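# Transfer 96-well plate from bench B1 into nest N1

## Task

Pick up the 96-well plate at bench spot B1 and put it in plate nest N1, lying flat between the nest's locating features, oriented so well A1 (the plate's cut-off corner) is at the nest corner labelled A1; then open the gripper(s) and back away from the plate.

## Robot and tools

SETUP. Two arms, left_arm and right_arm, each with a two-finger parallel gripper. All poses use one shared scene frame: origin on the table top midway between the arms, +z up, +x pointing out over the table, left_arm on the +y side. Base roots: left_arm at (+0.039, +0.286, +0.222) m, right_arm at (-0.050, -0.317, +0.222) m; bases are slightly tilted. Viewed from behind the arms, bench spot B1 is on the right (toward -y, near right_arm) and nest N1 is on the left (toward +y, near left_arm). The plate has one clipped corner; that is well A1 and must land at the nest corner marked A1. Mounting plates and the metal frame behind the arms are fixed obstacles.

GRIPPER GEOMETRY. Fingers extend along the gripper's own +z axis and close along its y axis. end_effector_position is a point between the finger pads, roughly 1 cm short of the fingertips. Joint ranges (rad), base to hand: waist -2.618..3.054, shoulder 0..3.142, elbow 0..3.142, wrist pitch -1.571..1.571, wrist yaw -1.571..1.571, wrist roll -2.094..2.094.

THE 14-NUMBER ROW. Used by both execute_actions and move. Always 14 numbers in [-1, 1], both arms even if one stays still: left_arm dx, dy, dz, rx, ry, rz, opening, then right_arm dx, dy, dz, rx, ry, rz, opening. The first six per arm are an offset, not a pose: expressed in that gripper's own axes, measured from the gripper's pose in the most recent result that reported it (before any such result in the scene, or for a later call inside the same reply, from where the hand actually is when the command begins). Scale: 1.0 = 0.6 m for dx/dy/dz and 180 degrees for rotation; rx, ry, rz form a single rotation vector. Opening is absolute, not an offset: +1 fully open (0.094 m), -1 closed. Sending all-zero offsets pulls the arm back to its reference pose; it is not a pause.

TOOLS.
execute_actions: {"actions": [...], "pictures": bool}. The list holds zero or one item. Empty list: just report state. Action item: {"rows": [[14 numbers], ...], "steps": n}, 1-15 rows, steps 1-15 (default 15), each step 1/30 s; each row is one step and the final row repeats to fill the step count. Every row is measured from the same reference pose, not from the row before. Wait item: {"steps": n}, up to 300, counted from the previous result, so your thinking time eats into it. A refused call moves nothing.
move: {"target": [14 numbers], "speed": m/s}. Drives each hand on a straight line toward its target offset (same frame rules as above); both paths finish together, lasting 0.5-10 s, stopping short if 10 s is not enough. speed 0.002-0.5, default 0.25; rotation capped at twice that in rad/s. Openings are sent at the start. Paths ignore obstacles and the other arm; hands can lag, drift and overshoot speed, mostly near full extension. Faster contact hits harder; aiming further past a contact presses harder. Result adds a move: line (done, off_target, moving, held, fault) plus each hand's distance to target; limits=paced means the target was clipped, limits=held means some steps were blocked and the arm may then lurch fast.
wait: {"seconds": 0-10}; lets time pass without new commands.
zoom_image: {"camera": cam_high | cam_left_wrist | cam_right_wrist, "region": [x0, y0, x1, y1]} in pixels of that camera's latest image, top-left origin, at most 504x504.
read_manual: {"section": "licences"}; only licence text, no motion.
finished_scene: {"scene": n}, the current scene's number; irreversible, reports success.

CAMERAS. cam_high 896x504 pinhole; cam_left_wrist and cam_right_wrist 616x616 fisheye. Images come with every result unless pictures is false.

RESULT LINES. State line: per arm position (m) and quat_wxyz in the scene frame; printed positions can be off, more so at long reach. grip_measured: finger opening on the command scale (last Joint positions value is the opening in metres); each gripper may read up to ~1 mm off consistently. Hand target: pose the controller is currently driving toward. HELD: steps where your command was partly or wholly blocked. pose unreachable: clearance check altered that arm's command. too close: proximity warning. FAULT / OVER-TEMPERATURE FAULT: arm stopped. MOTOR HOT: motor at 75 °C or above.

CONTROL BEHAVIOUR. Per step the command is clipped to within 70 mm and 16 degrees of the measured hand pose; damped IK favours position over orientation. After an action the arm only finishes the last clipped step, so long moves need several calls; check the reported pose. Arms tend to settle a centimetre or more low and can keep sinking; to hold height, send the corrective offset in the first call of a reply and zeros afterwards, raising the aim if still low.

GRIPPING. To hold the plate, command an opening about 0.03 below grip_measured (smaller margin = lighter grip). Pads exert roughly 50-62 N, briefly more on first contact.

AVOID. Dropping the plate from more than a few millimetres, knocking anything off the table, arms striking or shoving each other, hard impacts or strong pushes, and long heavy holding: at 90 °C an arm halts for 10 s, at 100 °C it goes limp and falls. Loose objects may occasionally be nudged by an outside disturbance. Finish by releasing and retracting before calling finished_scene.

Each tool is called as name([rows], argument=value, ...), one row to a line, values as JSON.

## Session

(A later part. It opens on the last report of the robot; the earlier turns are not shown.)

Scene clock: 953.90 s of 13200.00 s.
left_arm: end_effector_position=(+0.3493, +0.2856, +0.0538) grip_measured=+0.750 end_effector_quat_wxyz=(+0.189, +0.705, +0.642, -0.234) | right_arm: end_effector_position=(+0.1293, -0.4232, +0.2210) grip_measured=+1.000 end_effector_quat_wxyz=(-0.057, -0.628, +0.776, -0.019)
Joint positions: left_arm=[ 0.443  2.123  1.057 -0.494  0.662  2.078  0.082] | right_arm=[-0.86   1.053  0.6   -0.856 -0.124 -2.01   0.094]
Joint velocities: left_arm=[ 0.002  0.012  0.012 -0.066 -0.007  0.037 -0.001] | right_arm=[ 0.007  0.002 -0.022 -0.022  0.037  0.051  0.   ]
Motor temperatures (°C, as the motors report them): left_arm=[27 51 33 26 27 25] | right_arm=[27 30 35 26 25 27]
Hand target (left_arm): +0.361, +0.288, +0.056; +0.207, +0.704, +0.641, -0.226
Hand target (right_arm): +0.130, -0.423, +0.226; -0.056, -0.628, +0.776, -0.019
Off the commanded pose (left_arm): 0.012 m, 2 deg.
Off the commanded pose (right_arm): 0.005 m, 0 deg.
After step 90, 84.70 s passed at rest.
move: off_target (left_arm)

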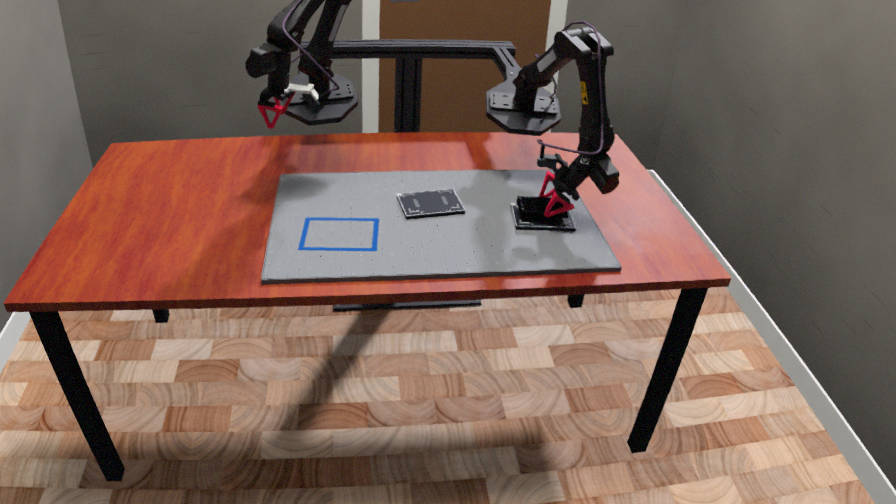

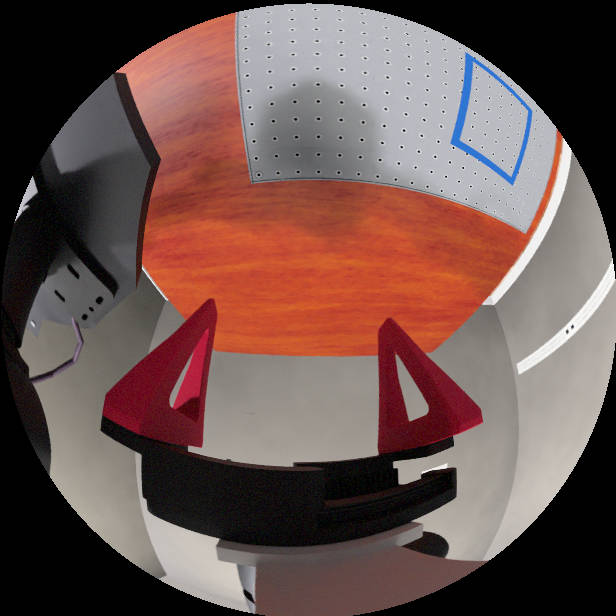

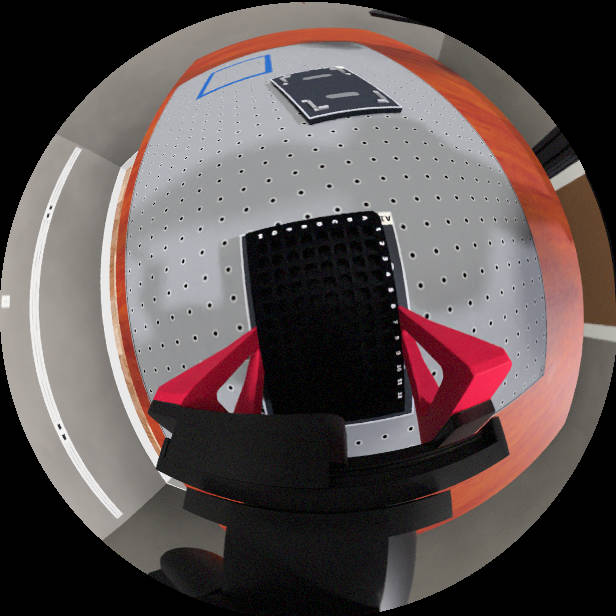

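move(target=[0.0160,0.0223,-0.0043,-0.0103,-0.0038,0.0070,0.72,0,0,-0.008,0,0,0,1], speed=0.03)

Scene clock: 1074.83 s of 13200.00 s.
left_arm: end_effector_position=(+0.3531, +0.2910, +0.0477) grip_measured=+0.750 end_effector_quat_wxyz=(+0.190, +0.708, +0.640, -0.231) | right_arm: end_effector_position=(+0.1291, -0.4230, +0.2210) grip_measured=+1.000 end_effector_quat_wxyz=(-0.057, -0.628, +0.776, -0.018)
Joint positions: left_arm=[ 0.452  2.152  1.084 -0.494  0.66   2.095  0.082] | right_arm=[-0.86   1.053  0.6   -0.858 -0.124 -2.01   0.094]
Joint velocities: left_arm=[ 0.002  0.022 -0.007  0.007  0.007 -0.022 -0.   ] | right_arm=[-0.022 -0.002 -0.007 -0.007 -0.022  0.051  0.   ]
Motor temperatures (°C, as the motors report them): left_arm=[27 48 32 25 27 25] | right_arm=[27 30 35 26 25 27]
Hand target (left_arm): +0.363, +0.294, +0.050; +0.206, +0.707, +0.638, -0.225
Hand target (right_arm): +0.130, -0.423, +0.226; -0.057, -0.628, +0.776, -0.019
Off the commanded pose (left_arm): 0.011 m, 2 deg.
Off the commanded pose (right_arm): 0.005 m, 0 deg.
joint sent to its limit (left arm) — the command would take joint 6 (wrist roll) past its upper limit, so that joint was sent only as far as its limit.
After step 90, 117.00 s passed at rest.
move: off_target (left_arm)

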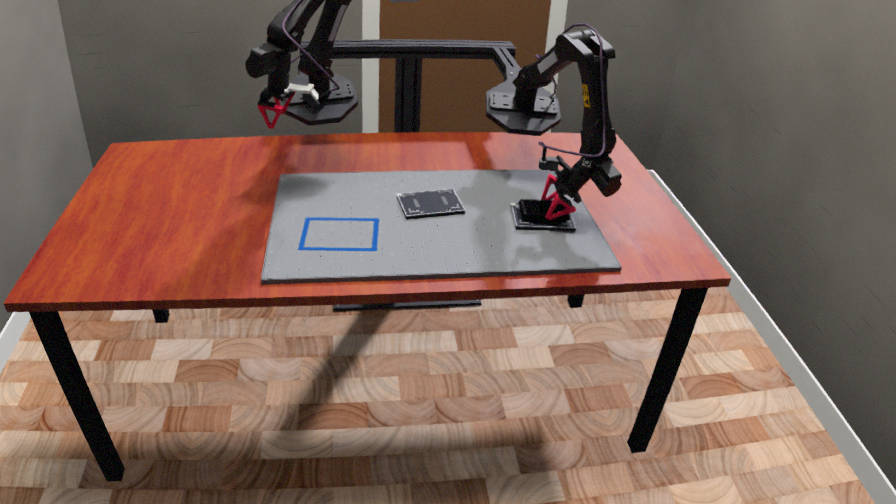

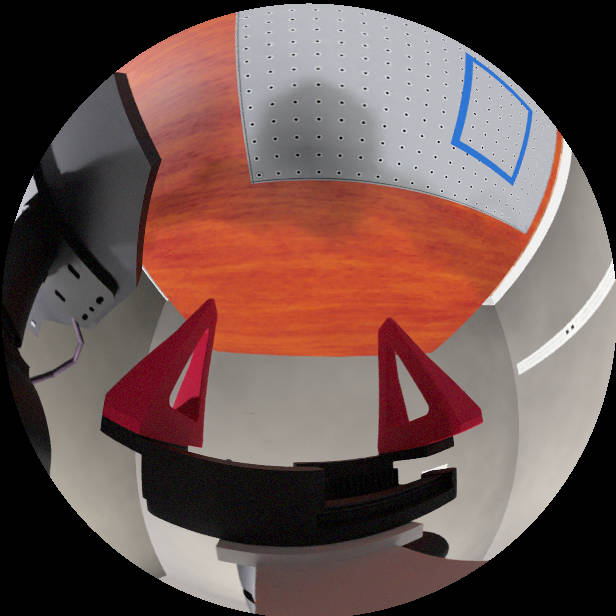

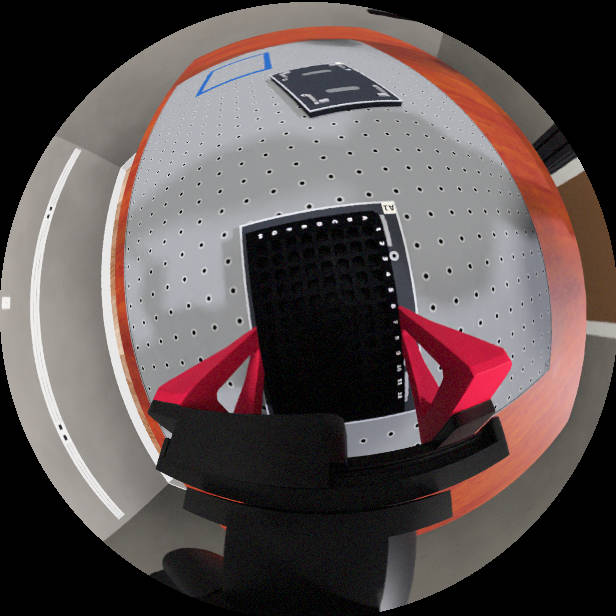

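zoom_image(camera="cam_right_wrist", region=[200, 190, 440, 430])

zoom_image(camera="cam_high", region=[495, 170, 605, 245])

Region (200, 190, 440, 430) of cam_right_wrist's 616x616 image, scaled by 2.100, with more detail than that image has.

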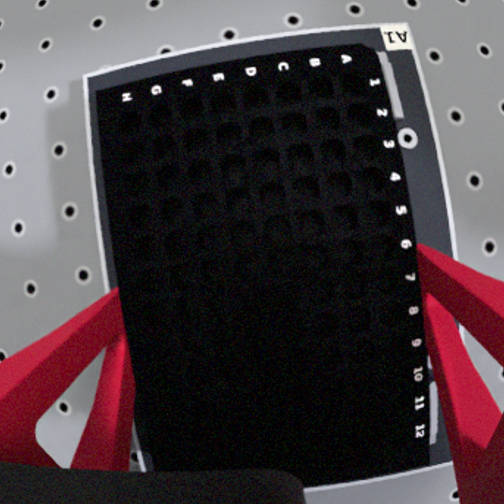

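Region (495, 170, 605, 245) of cam_high's 896x504 image, scaled by 4.582, with more detail than that image has; it fills the top 344 rows of this view, and the rest is white.

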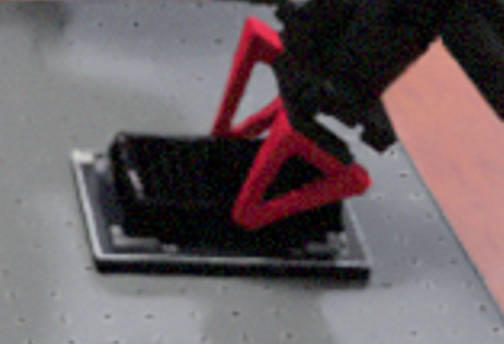

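zoom_image(camera="cam_right_wrist", region=[340, 190, 420, 270])

zoom_image(camera="cam_right_wrist", region=[225, 205, 305, 285])

Region (340, 190, 420, 270) of cam_right_wrist's 616x616 image, scaled by 6.300, with more detail than that image has.

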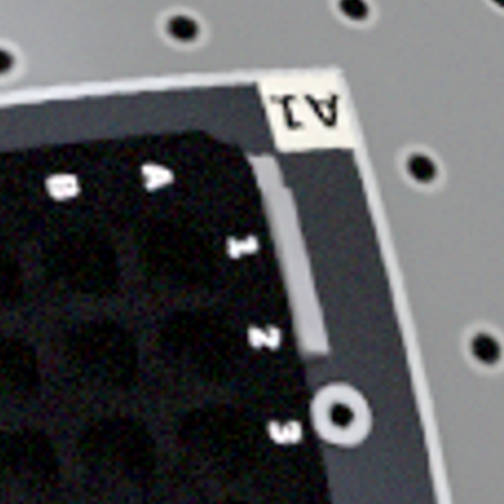

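Region (225, 205, 305, 285) of cam_right_wrist's 616x616 image, scaled by 6.300, with more detail than that image has.

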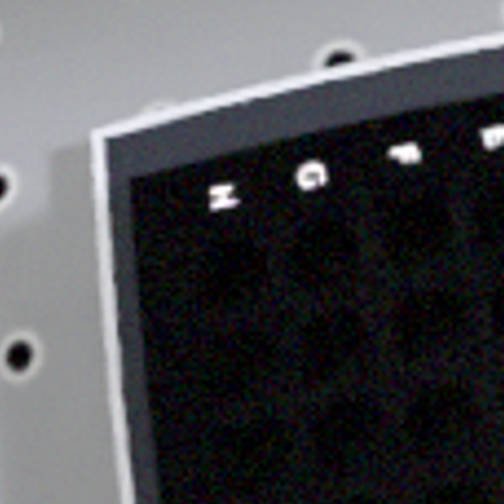

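move(target=[0.0032,0.0107,-0.0073,-0.0095,-0.0042,0.0,0.72,0,0,-0.008,0,0,0,1], speed=0.02)

Scene clock: 1195.87 s of 13200.00 s.
left_arm: end_effector_position=(+0.3527, +0.2927, +0.0474) grip_measured=+0.750 end_effector_quat_wxyz=(+0.189, +0.707, +0.641, -0.230) | right_arm: end_effector_position=(+0.1288, -0.4228, +0.2210) grip_measured=+1.000 end_effector_quat_wxyz=(-0.057, -0.628, +0.776, -0.017)
Joint positions: left_arm=[ 0.456  2.153  1.084 -0.494  0.658  2.096  0.082] | right_arm=[-0.86   1.053  0.6   -0.859 -0.124 -2.01   0.094]
Joint velocities: left_arm=[ 0.007 -0.002 -0.022  0.022  0.007 -0.007  0.001] | right_arm=[ 0.002 -0.007  0.017 -0.066 -0.051  0.037  0.   ]
Motor temperatures (°C, as the motors report them): left_arm=[27 46 32 25 27 25] | right_arm=[27 30 36 26 25 27]
Hand target (left_arm): +0.360, +0.294, +0.050; +0.204, +0.704, +0.642, -0.226
Hand target (right_arm): +0.129, -0.423, +0.226; -0.057, -0.628, +0.776, -0.018
Off the commanded pose (left_arm): 0.008 m, 2 deg.
Off the commanded pose (right_arm): 0.005 m, 0 deg.
After step 90, 117.00 s passed at rest.
move: done

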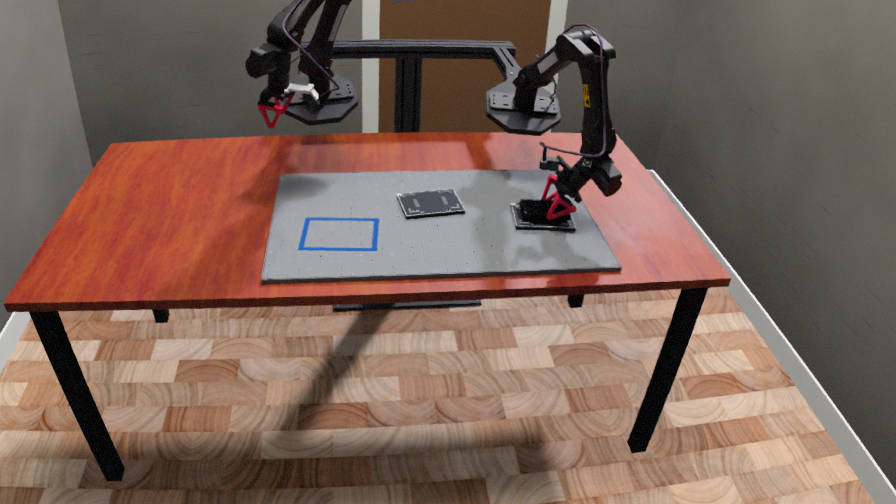

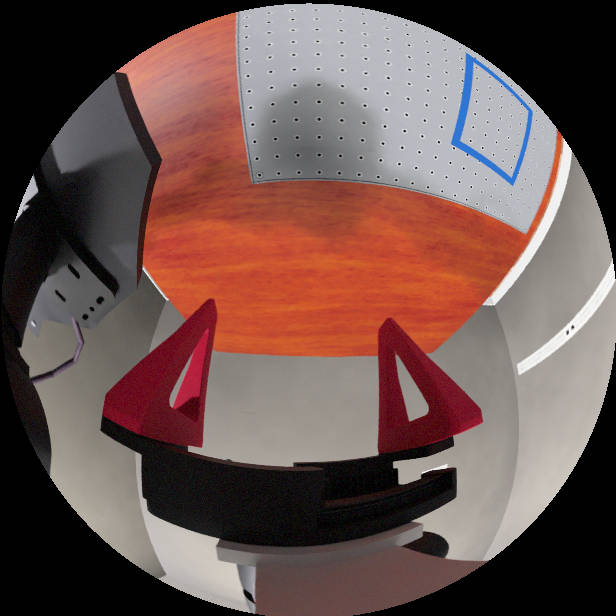

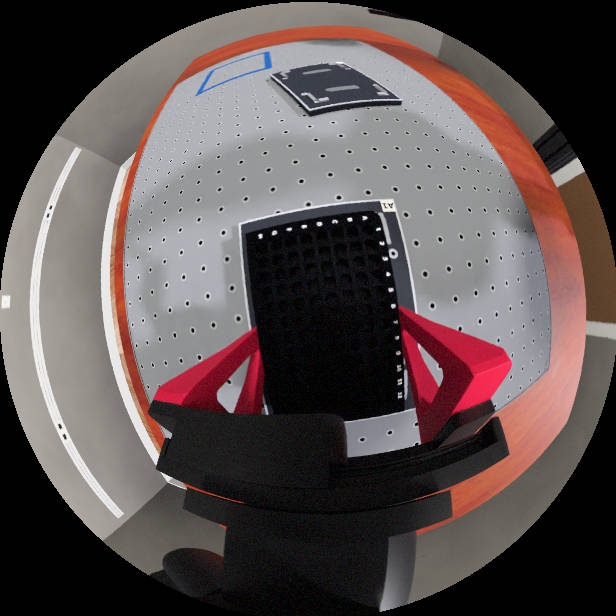

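move(target=[0.0045,0.0128,0.0017,-0.0088,-0.0047,0.002,0.72,0,0,-0.008,0,0,0,1], speed=0.01)

Scene clock: 1258.40 s of 13200.00 s.
left_arm: end_effector_position=(+0.3521, +0.2933, +0.0436) grip_measured=+0.750 end_effector_quat_wxyz=(+0.188, +0.708, +0.641, -0.229) | right_arm: end_effector_position=(+0.1286, -0.4227, +0.2210) grip_measured=+1.000 end_effector_quat_wxyz=(-0.057, -0.628, +0.776, -0.017)
Joint positions: left_arm=[ 0.456  2.164  1.084 -0.48   0.656  2.096  0.082] | right_arm=[-0.86   1.053  0.6   -0.86  -0.124 -2.01   0.094]
Joint velocities: left_arm=[ 0.022  0.012  0.002  0.051 -0.066  0.066 -0.   ] | right_arm=[-0.002 -0.007  0.012 -0.022  0.022 -0.066  0.   ]
Motor temperatures (°C, as the motors report them): left_arm=[27 46 31 25 27 25] | right_arm=[27 30 36 26 25 27]
Hand target (left_arm): +0.360, +0.294, +0.045; +0.204, +0.705, +0.641, -0.225
Hand target (right_arm): +0.129, -0.422, +0.226; -0.057, -0.628, +0.776, -0.018
Off the commanded pose (left_arm): 0.008 m, 2 deg.
Off the commanded pose (right_arm): 0.005 m, 0 deg.
After step 90, 57.73 s passed at rest.
move: done

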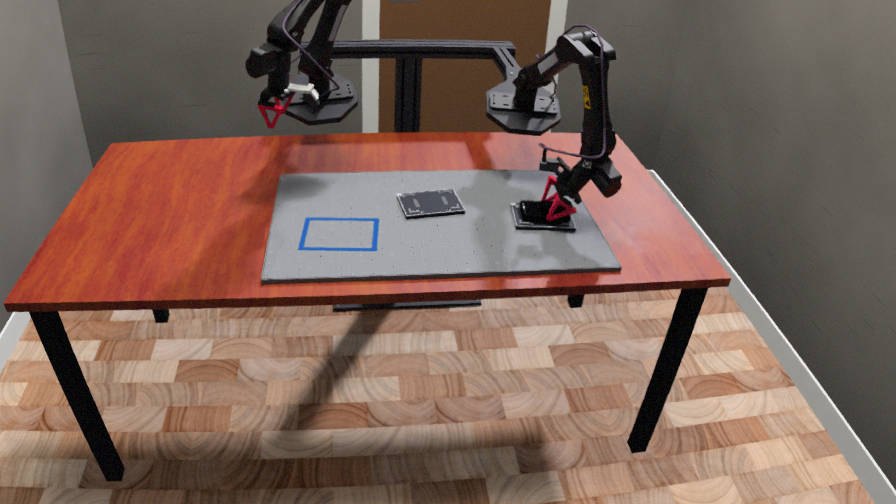

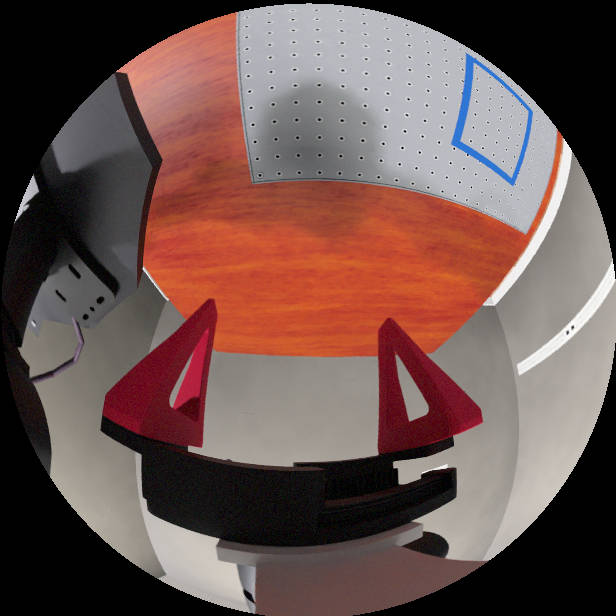

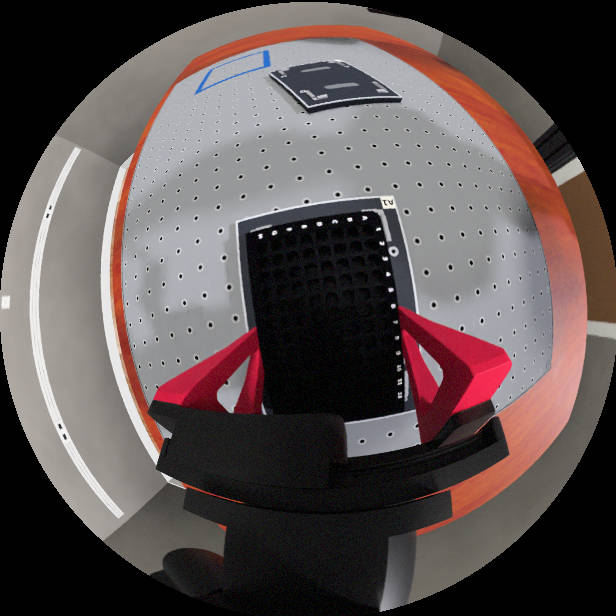

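execute_actions(actions=[])

Scene clock: 1293.77 s of 13200.00 s.
left_arm: end_effector_position=(+0.3522, +0.2934, +0.0435) grip_measured=+0.750 end_effector_quat_wxyz=(+0.188, +0.708, +0.641, -0.228) | right_arm: end_effector_position=(+0.1285, -0.4226, +0.2210) grip_measured=+1.000 end_effector_quat_wxyz=(-0.057, -0.628, +0.776, -0.017)
Joint positions: left_arm=[ 0.456  2.164  1.084 -0.479  0.656  2.096  0.082] | right_arm=[-0.86   1.053  0.6   -0.86  -0.124 -2.01   0.094]
Joint velocities: left_arm=[ 0.002 -0.007 -0.007  0.051  0.051 -0.022 -0.   ] | right_arm=[ 0.002 -0.002 -0.002  0.007  0.051 -0.022  0.   ]
Motor temperatures (°C, as the motors report them): left_arm=[27 45 31 25 27 25] | right_arm=[27 30 36 26 25 27]
Hand target (left_arm): +0.360, +0.294, +0.045; +0.204, +0.705, +0.641, -0.225
Hand target (right_arm): +0.129, -0.422, +0.226; -0.057, -0.628, +0.776, -0.017
Off the commanded pose (left_arm): 0.008 m, 2 deg.
Off the commanded pose (right_arm): 0.005 m, 0 deg.
Steps of this call (steps 1 to 90: nothing new was sent; then 32.37 s passed at rest). Readings (end_effector_position):
1: left_arm (+0.3521, +0.2934, +0.0435) | right_arm (+0.1286, -0.4227, +0.2210)
2: left_arm (+0.3521, +0.2934, +0.0435) | right_arm (+0.1285, -0.4226, +0.2210)
4: left_arm (+0.3521, +0.2934, +0.0435) | right_arm (+0.1285, -0.4226, +0.2210)
8: left_arm (+0.3521, +0.2934, +0.0435) | right_arm (+0.1285, -0.4226, +0.2210)
90: the state above

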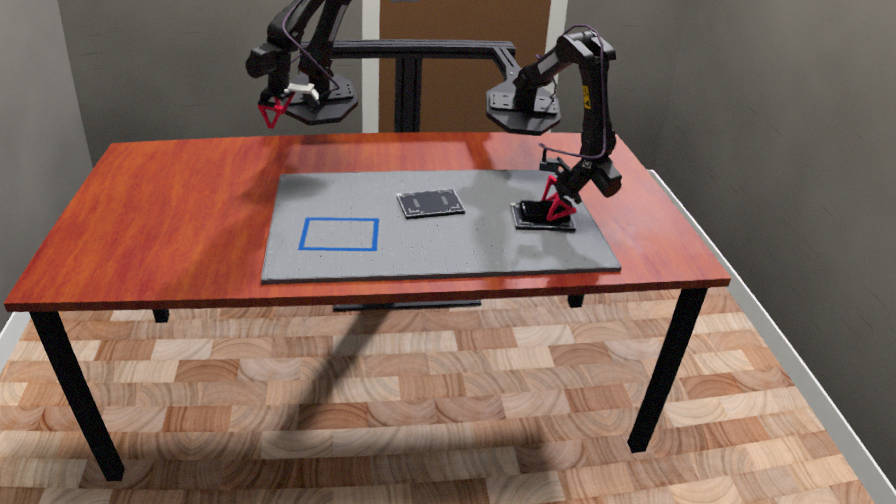

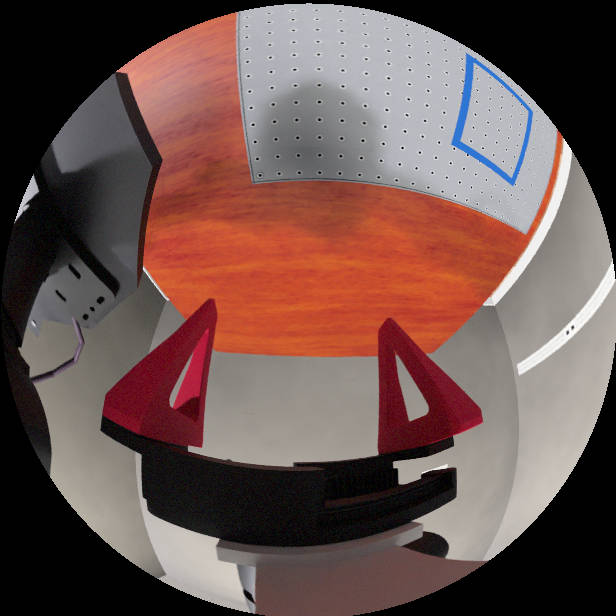

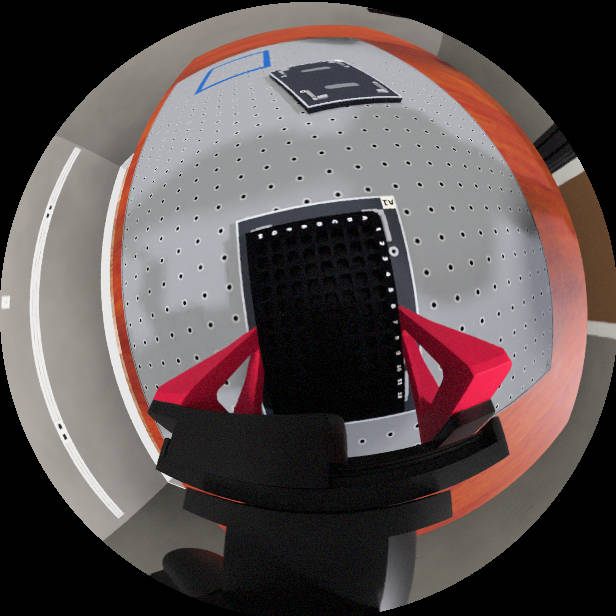

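zoom_image(camera="cam_right_wrist", region=[200, 190, 440, 430])

zoom_image(camera="cam_high", region=[490, 165, 610, 250])

Region (200, 190, 440, 430) of cam_right_wrist's 616x616 image, scaled by 2.100, with more detail than that image has.

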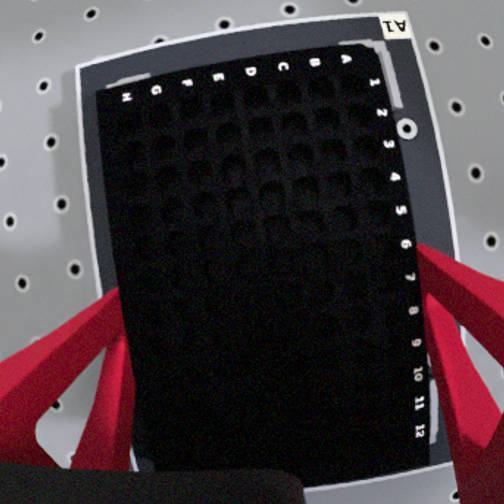

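Region (490, 165, 610, 250) of cam_high's 896x504 image, scaled by 4.200, with more detail than that image has; it fills the top 357 rows of this view, and the rest is white.

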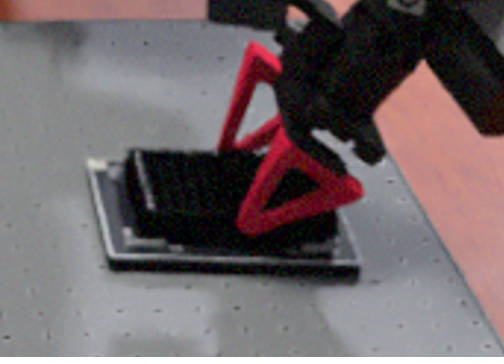

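move(target=[0.0036, 0.0112, 0.0032, -0.0088, -0.0047, 0.002, 0.72, 0, 0, -0.008, 0, 0, 0, 1], speed=0.01)

Scene clock: 1324.80 s of 13200.00 s.
left_arm: end_effector_position=(+0.3515, +0.2941, +0.0393) grip_measured=+0.750 end_effector_quat_wxyz=(+0.188, +0.709, +0.641, -0.227) | right_arm: end_effector_position=(+0.1283, -0.4224, +0.2210) grip_measured=+1.000 end_effector_quat_wxyz=(-0.057, -0.628, +0.776, -0.016)
Joint positions: left_arm=[ 0.456  2.177  1.084 -0.464  0.654  2.096  0.082] | right_arm=[-0.86   1.053  0.6   -0.861 -0.124 -2.01   0.094]
Joint velocities: left_arm=[-0.002  0.007 -0.002 -0.037  0.007 -0.022  0.001] | right_arm=[-0.002  0.002 -0.017 -0.007 -0.066  0.066  0.   ]
Motor temperatures (°C, as the motors report them): left_arm=[27 44 31 25 27 25] | right_arm=[27 30 36 26 25 27]
Hand target (left_arm): +0.359, +0.293, +0.041; +0.203, +0.706, +0.640, -0.224
Hand target (right_arm): +0.129, -0.422, +0.226; -0.057, -0.628, +0.776, -0.017
Off the commanded pose (left_arm): 0.008 m, 2 deg.
Off the commanded pose (right_arm): 0.005 m, 0 deg.
After step 90, 26.20 s passed at rest.
move: done

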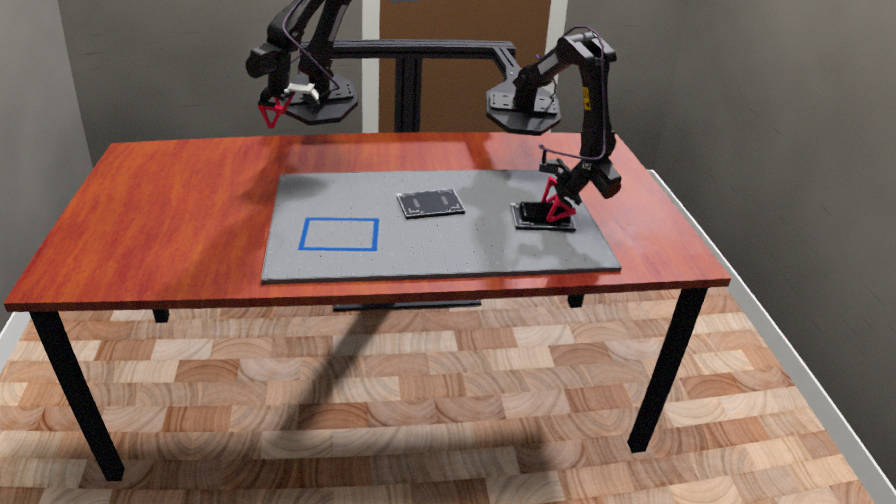

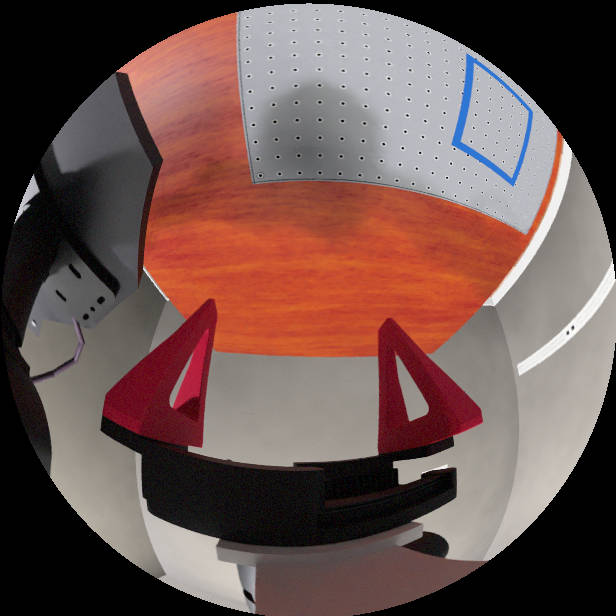

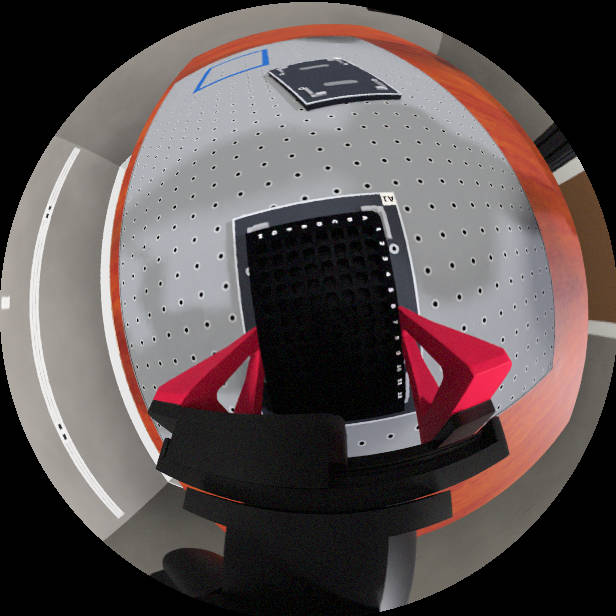

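zoom_image(camera="cam_right_wrist", region=[210, 180, 430, 400])

zoom_image(camera="cam_high", region=[500, 185, 590, 245])

Region (210, 180, 430, 400) of cam_right_wrist's 616x616 image, scaled by 2.291, with more detail than that image has.

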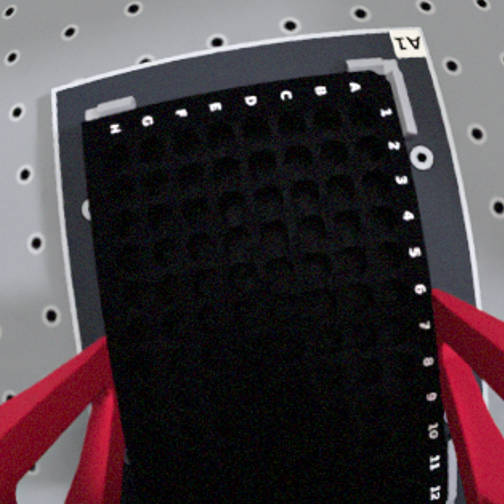

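Region (500, 185, 590, 245) of cam_high's 896x504 image, scaled by 5.600, with more detail than that image has.

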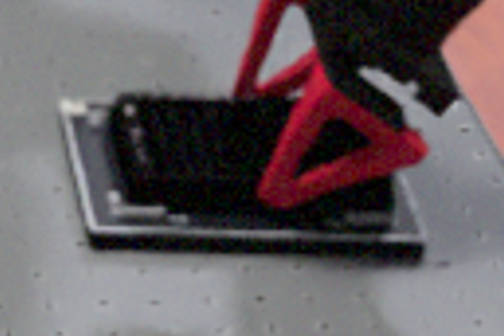

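move(target=[-0.001, 0.0127, 0.0009, -0.0088, -0.0047, 0.002, 0.72, 0, 0, -0.008, 0, 0, 0, 1], speed=0.01)

Scene clock: 1388.43 s of 13200.00 s.
left_arm: end_effector_position=(+0.3515, +0.2946, +0.0389) grip_measured=+0.750 end_effector_quat_wxyz=(+0.186, +0.710, +0.641, -0.226) | right_arm: end_effector_position=(+0.1281, -0.4223, +0.2210) grip_measured=+1.000 end_effector_quat_wxyz=(-0.057, -0.628, +0.776, -0.016)
Joint positions: left_arm=[ 0.456  2.177  1.084 -0.463  0.65   2.096  0.082] | right_arm=[-0.86   1.053  0.6   -0.862 -0.124 -2.01   0.094]
Joint velocities: left_arm=[ 0.007 -0.022 -0.012  0.037  0.022  0.081 -0.   ] | right_arm=[-0.012 -0.007  0.012  0.022 -0.022  0.037  0.   ]
Motor temperatures (°C, as the motors report them): left_arm=[27 44 31 25 27 25] | right_arm=[27 30 36 26 25 27]
Hand target (left_arm): +0.359, +0.293, +0.039; +0.203, +0.707, +0.640, -0.223
Hand target (right_arm): +0.129, -0.422, +0.226; -0.057, -0.628, +0.776, -0.016
Off the commanded pose (left_arm): 0.008 m, 2 deg.
Off the commanded pose (right_arm): 0.005 m, 0 deg.
After step 90, 58.80 s passed at rest.
move: done

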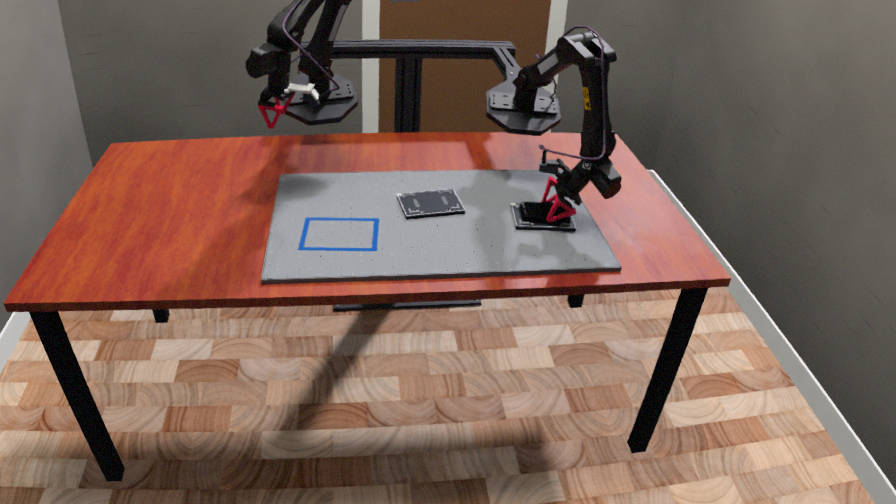

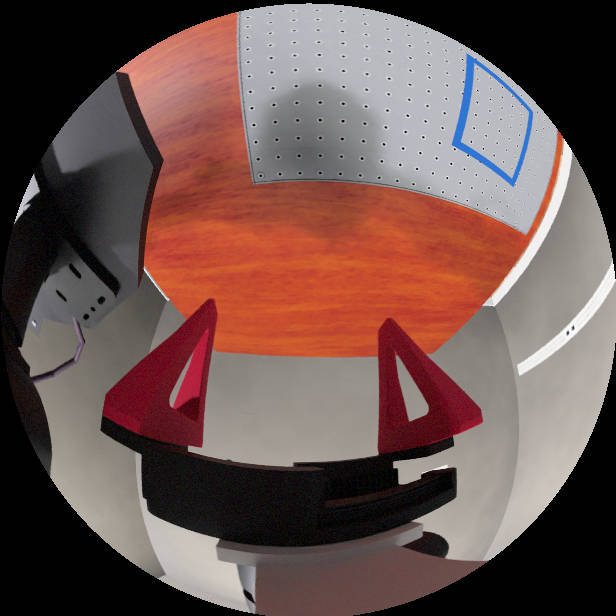

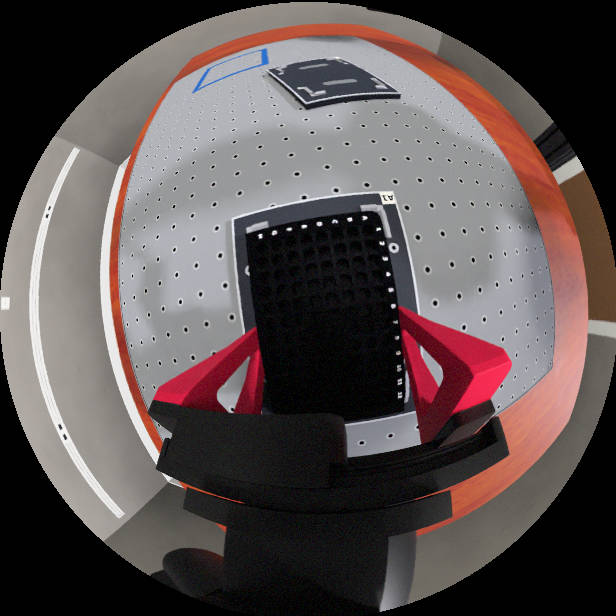

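execute_actions([
  {"rows": [[-0.0023, 0.0127, -0.001, -0.0088, -0.0047, 0.002, 1.0, 0, 0, -0.008, 0, 0, 0, 1]], "steps": 15},
])

Scene clock: 1402.17 s of 13200.00 s.
left_arm: end_effector_position=(+0.3533, +0.2950, +0.0385) grip_measured=+1.000 end_effector_quat_wxyz=(+0.189, +0.711, +0.640, -0.222) | right_arm: end_effector_position=(+0.1278, -0.4221, +0.2210) grip_measured=+1.000 end_effector_quat_wxyz=(-0.058, -0.628, +0.776, -0.015)
Joint positions: left_arm=[ 0.456  2.177  1.084 -0.454  0.652  2.096  0.094] | right_arm=[-0.86   1.053  0.6   -0.864 -0.124 -2.01   0.094]
Joint velocities: left_arm=[ 0.002 -0.007 -0.002 -0.022  0.007 -0.081  0.   ] | right_arm=[-0.017 -0.002  0.002  0.022  0.007 -0.066  0.   ]
Motor temperatures (°C, as the motors report them): left_arm=[27 44 30 25 27 25] | right_arm=[27 30 36 26 25 27]
Hand target (left_arm): +0.359, +0.293, +0.040; +0.201, +0.708, +0.640, -0.222
Hand target (right_arm): +0.128, -0.422, +0.226; -0.057, -0.628, +0.776, -0.016
Off the commanded pose (left_arm): 0.006 m, 2 deg.
Off the commanded pose (right_arm): 0.005 m, 0 deg.
Steps of this call (steps 1 to 90: nothing new was sent; then 10.23 s passed at rest; steps 91 to 105: all 15 steps of this action). Readings (end_effector_position):
91: left_arm (+0.3515, +0.2946, +0.0390) | right_arm (+0.1280, -0.4222, +0.2210)
92: left_arm (+0.3518, +0.2947, +0.0389) | right_arm (+0.1280, -0.4222, +0.2210)
94: left_arm (+0.3524, +0.2948, +0.0387) | right_arm (+0.1279, -0.4222, +0.2210)
98: left_arm (+0.3530, +0.2949, +0.0386) | right_arm (+0.1279, -0.4221, +0.2210)
105: the state above

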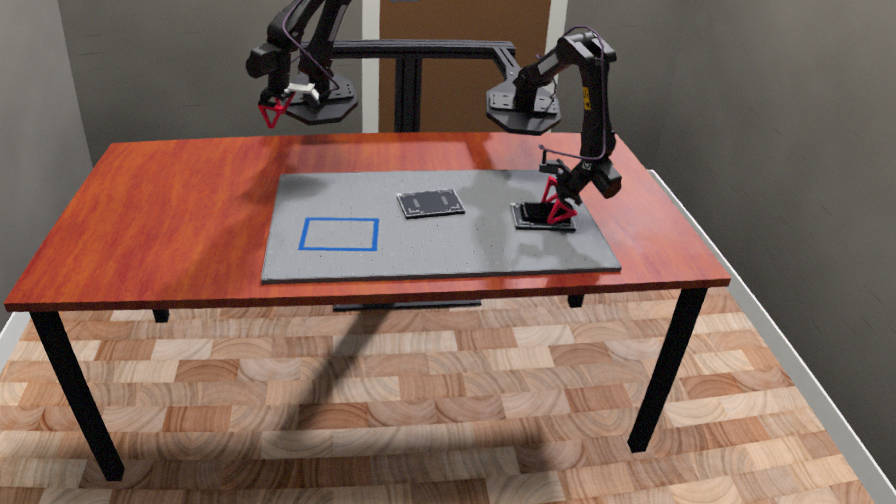

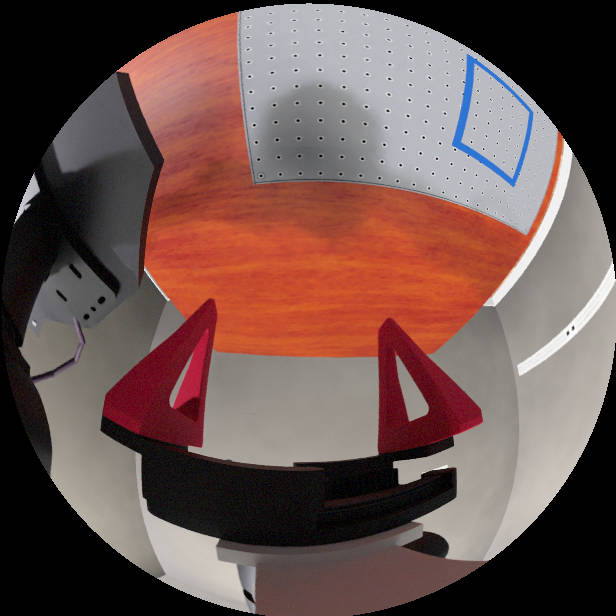

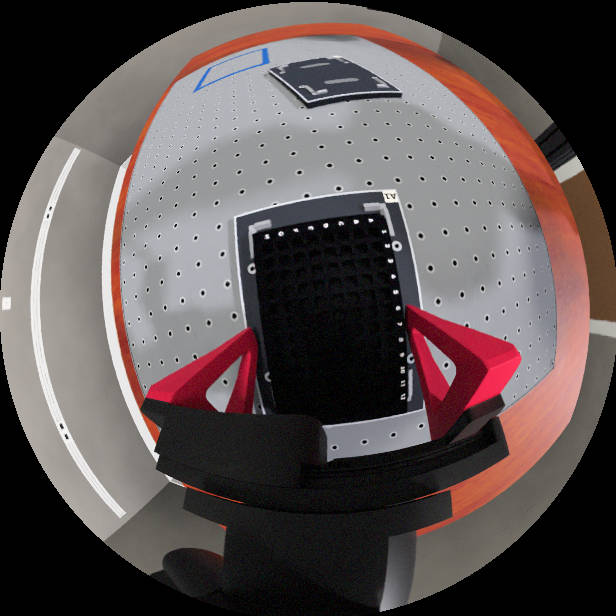

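move(target=[-0.075, -0.0038, -0.11, 0, 0, 0, 1.0, 0, 0, -0.008, 0, 0, 0, 1], speed=0.05)

Scene clock: 1424.00 s of 13200.00 s.
left_arm: end_effector_position=(+0.3600, +0.2940, +0.1118) grip_measured=+1.000 end_effector_quat_wxyz=(+0.186, +0.712, +0.644, -0.211) | right_arm: end_effector_position=(+0.1276, -0.4219, +0.2210) grip_measured=+1.000 end_effector_quat_wxyz=(-0.058, -0.628, +0.776, -0.014)
Joint positions: left_arm=[ 0.471  1.92   1.05  -0.661  0.639  2.096  0.094] | right_arm=[-0.86   1.053  0.6   -0.865 -0.124 -2.01   0.094]
Joint velocities: left_arm=[-0.002 -0.002  0.012  0.007 -0.022 -0.037  0.   ] | right_arm=[ 0.017 -0.002 -0.007 -0.007 -0.037  0.037  0.   ]
Motor temperatures (°C, as the motors report them): left_arm=[27 44 30 25 27 25] | right_arm=[27 30 36 26 25 27]
Hand target (left_arm): +0.353, +0.294, +0.118; +0.185, +0.707, +0.647, -0.217
Hand target (right_arm): +0.128, -0.422, +0.226; -0.057, -0.628, +0.776, -0.015
Off the commanded pose (left_arm): 0.010 m, 1 deg.
Off the commanded pose (right_arm): 0.005 m, 0 deg.
joint sent to its limit (left arm) — the command would take joint 6 (wrist roll) past its upper limit, so that joint was sent only as far as its limit.
After step 90, 16.83 s passed at rest.
move: done

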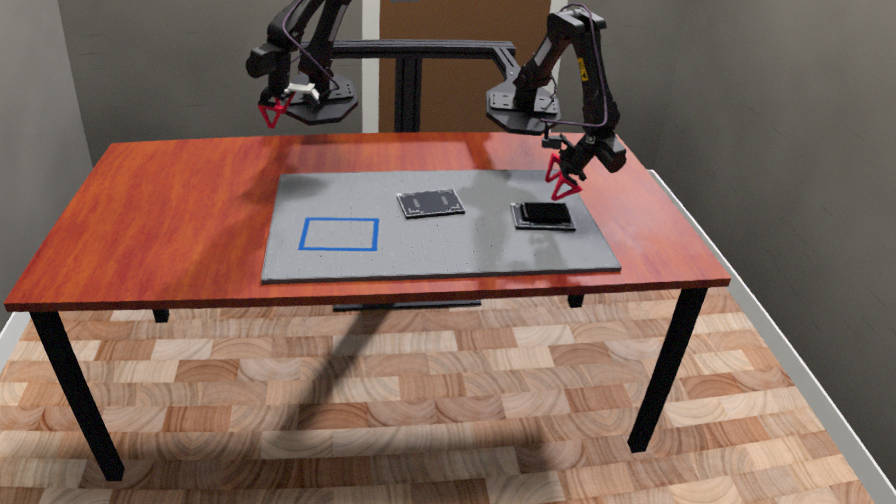

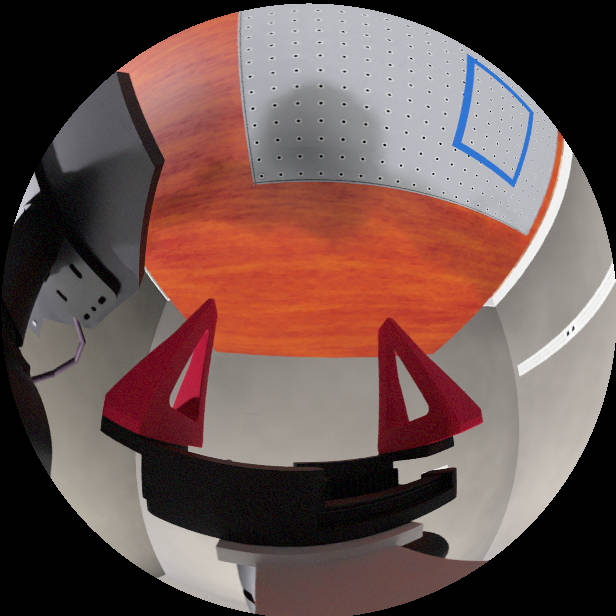

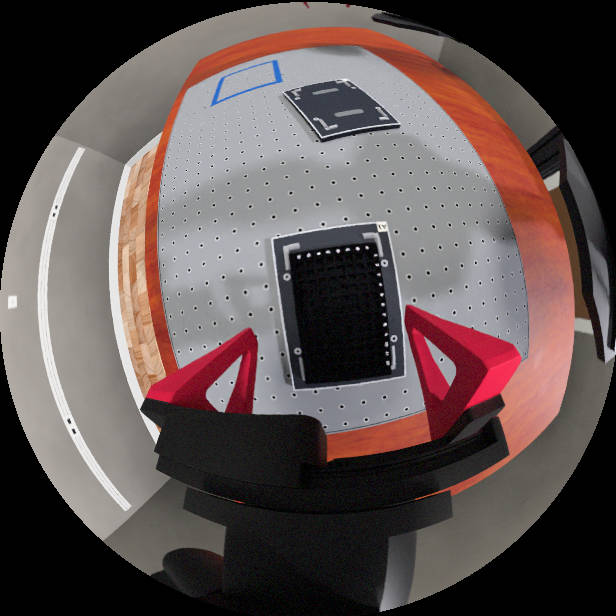

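zoom_image(camera="cam_right_wrist", region=[255, 210, 425, 400])

zoom_image(camera="cam_high", region=[500, 185, 590, 245])

Region (255, 210, 425, 400) of cam_right_wrist's 616x616 image, scaled by 2.653, with more detail than that image has; it fills the left 451 columns of this view, and the rest is white.

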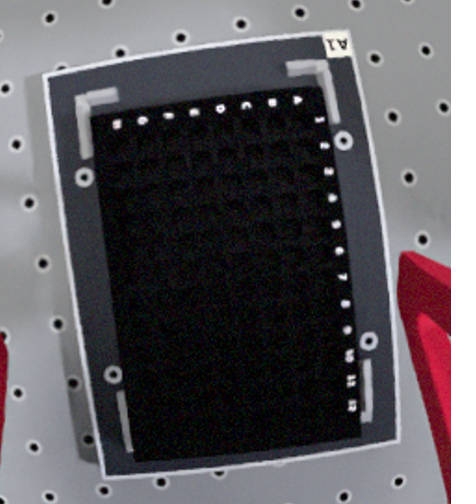

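Region (500, 185, 590, 245) of cam_high's 896x504 image, scaled by 5.600, with more detail than that image has.

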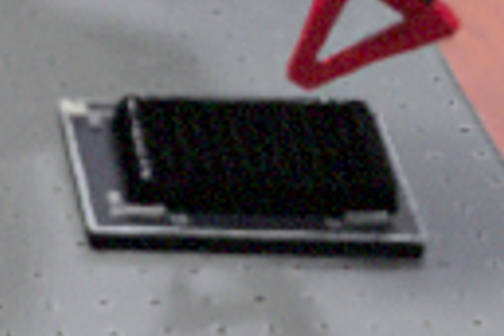

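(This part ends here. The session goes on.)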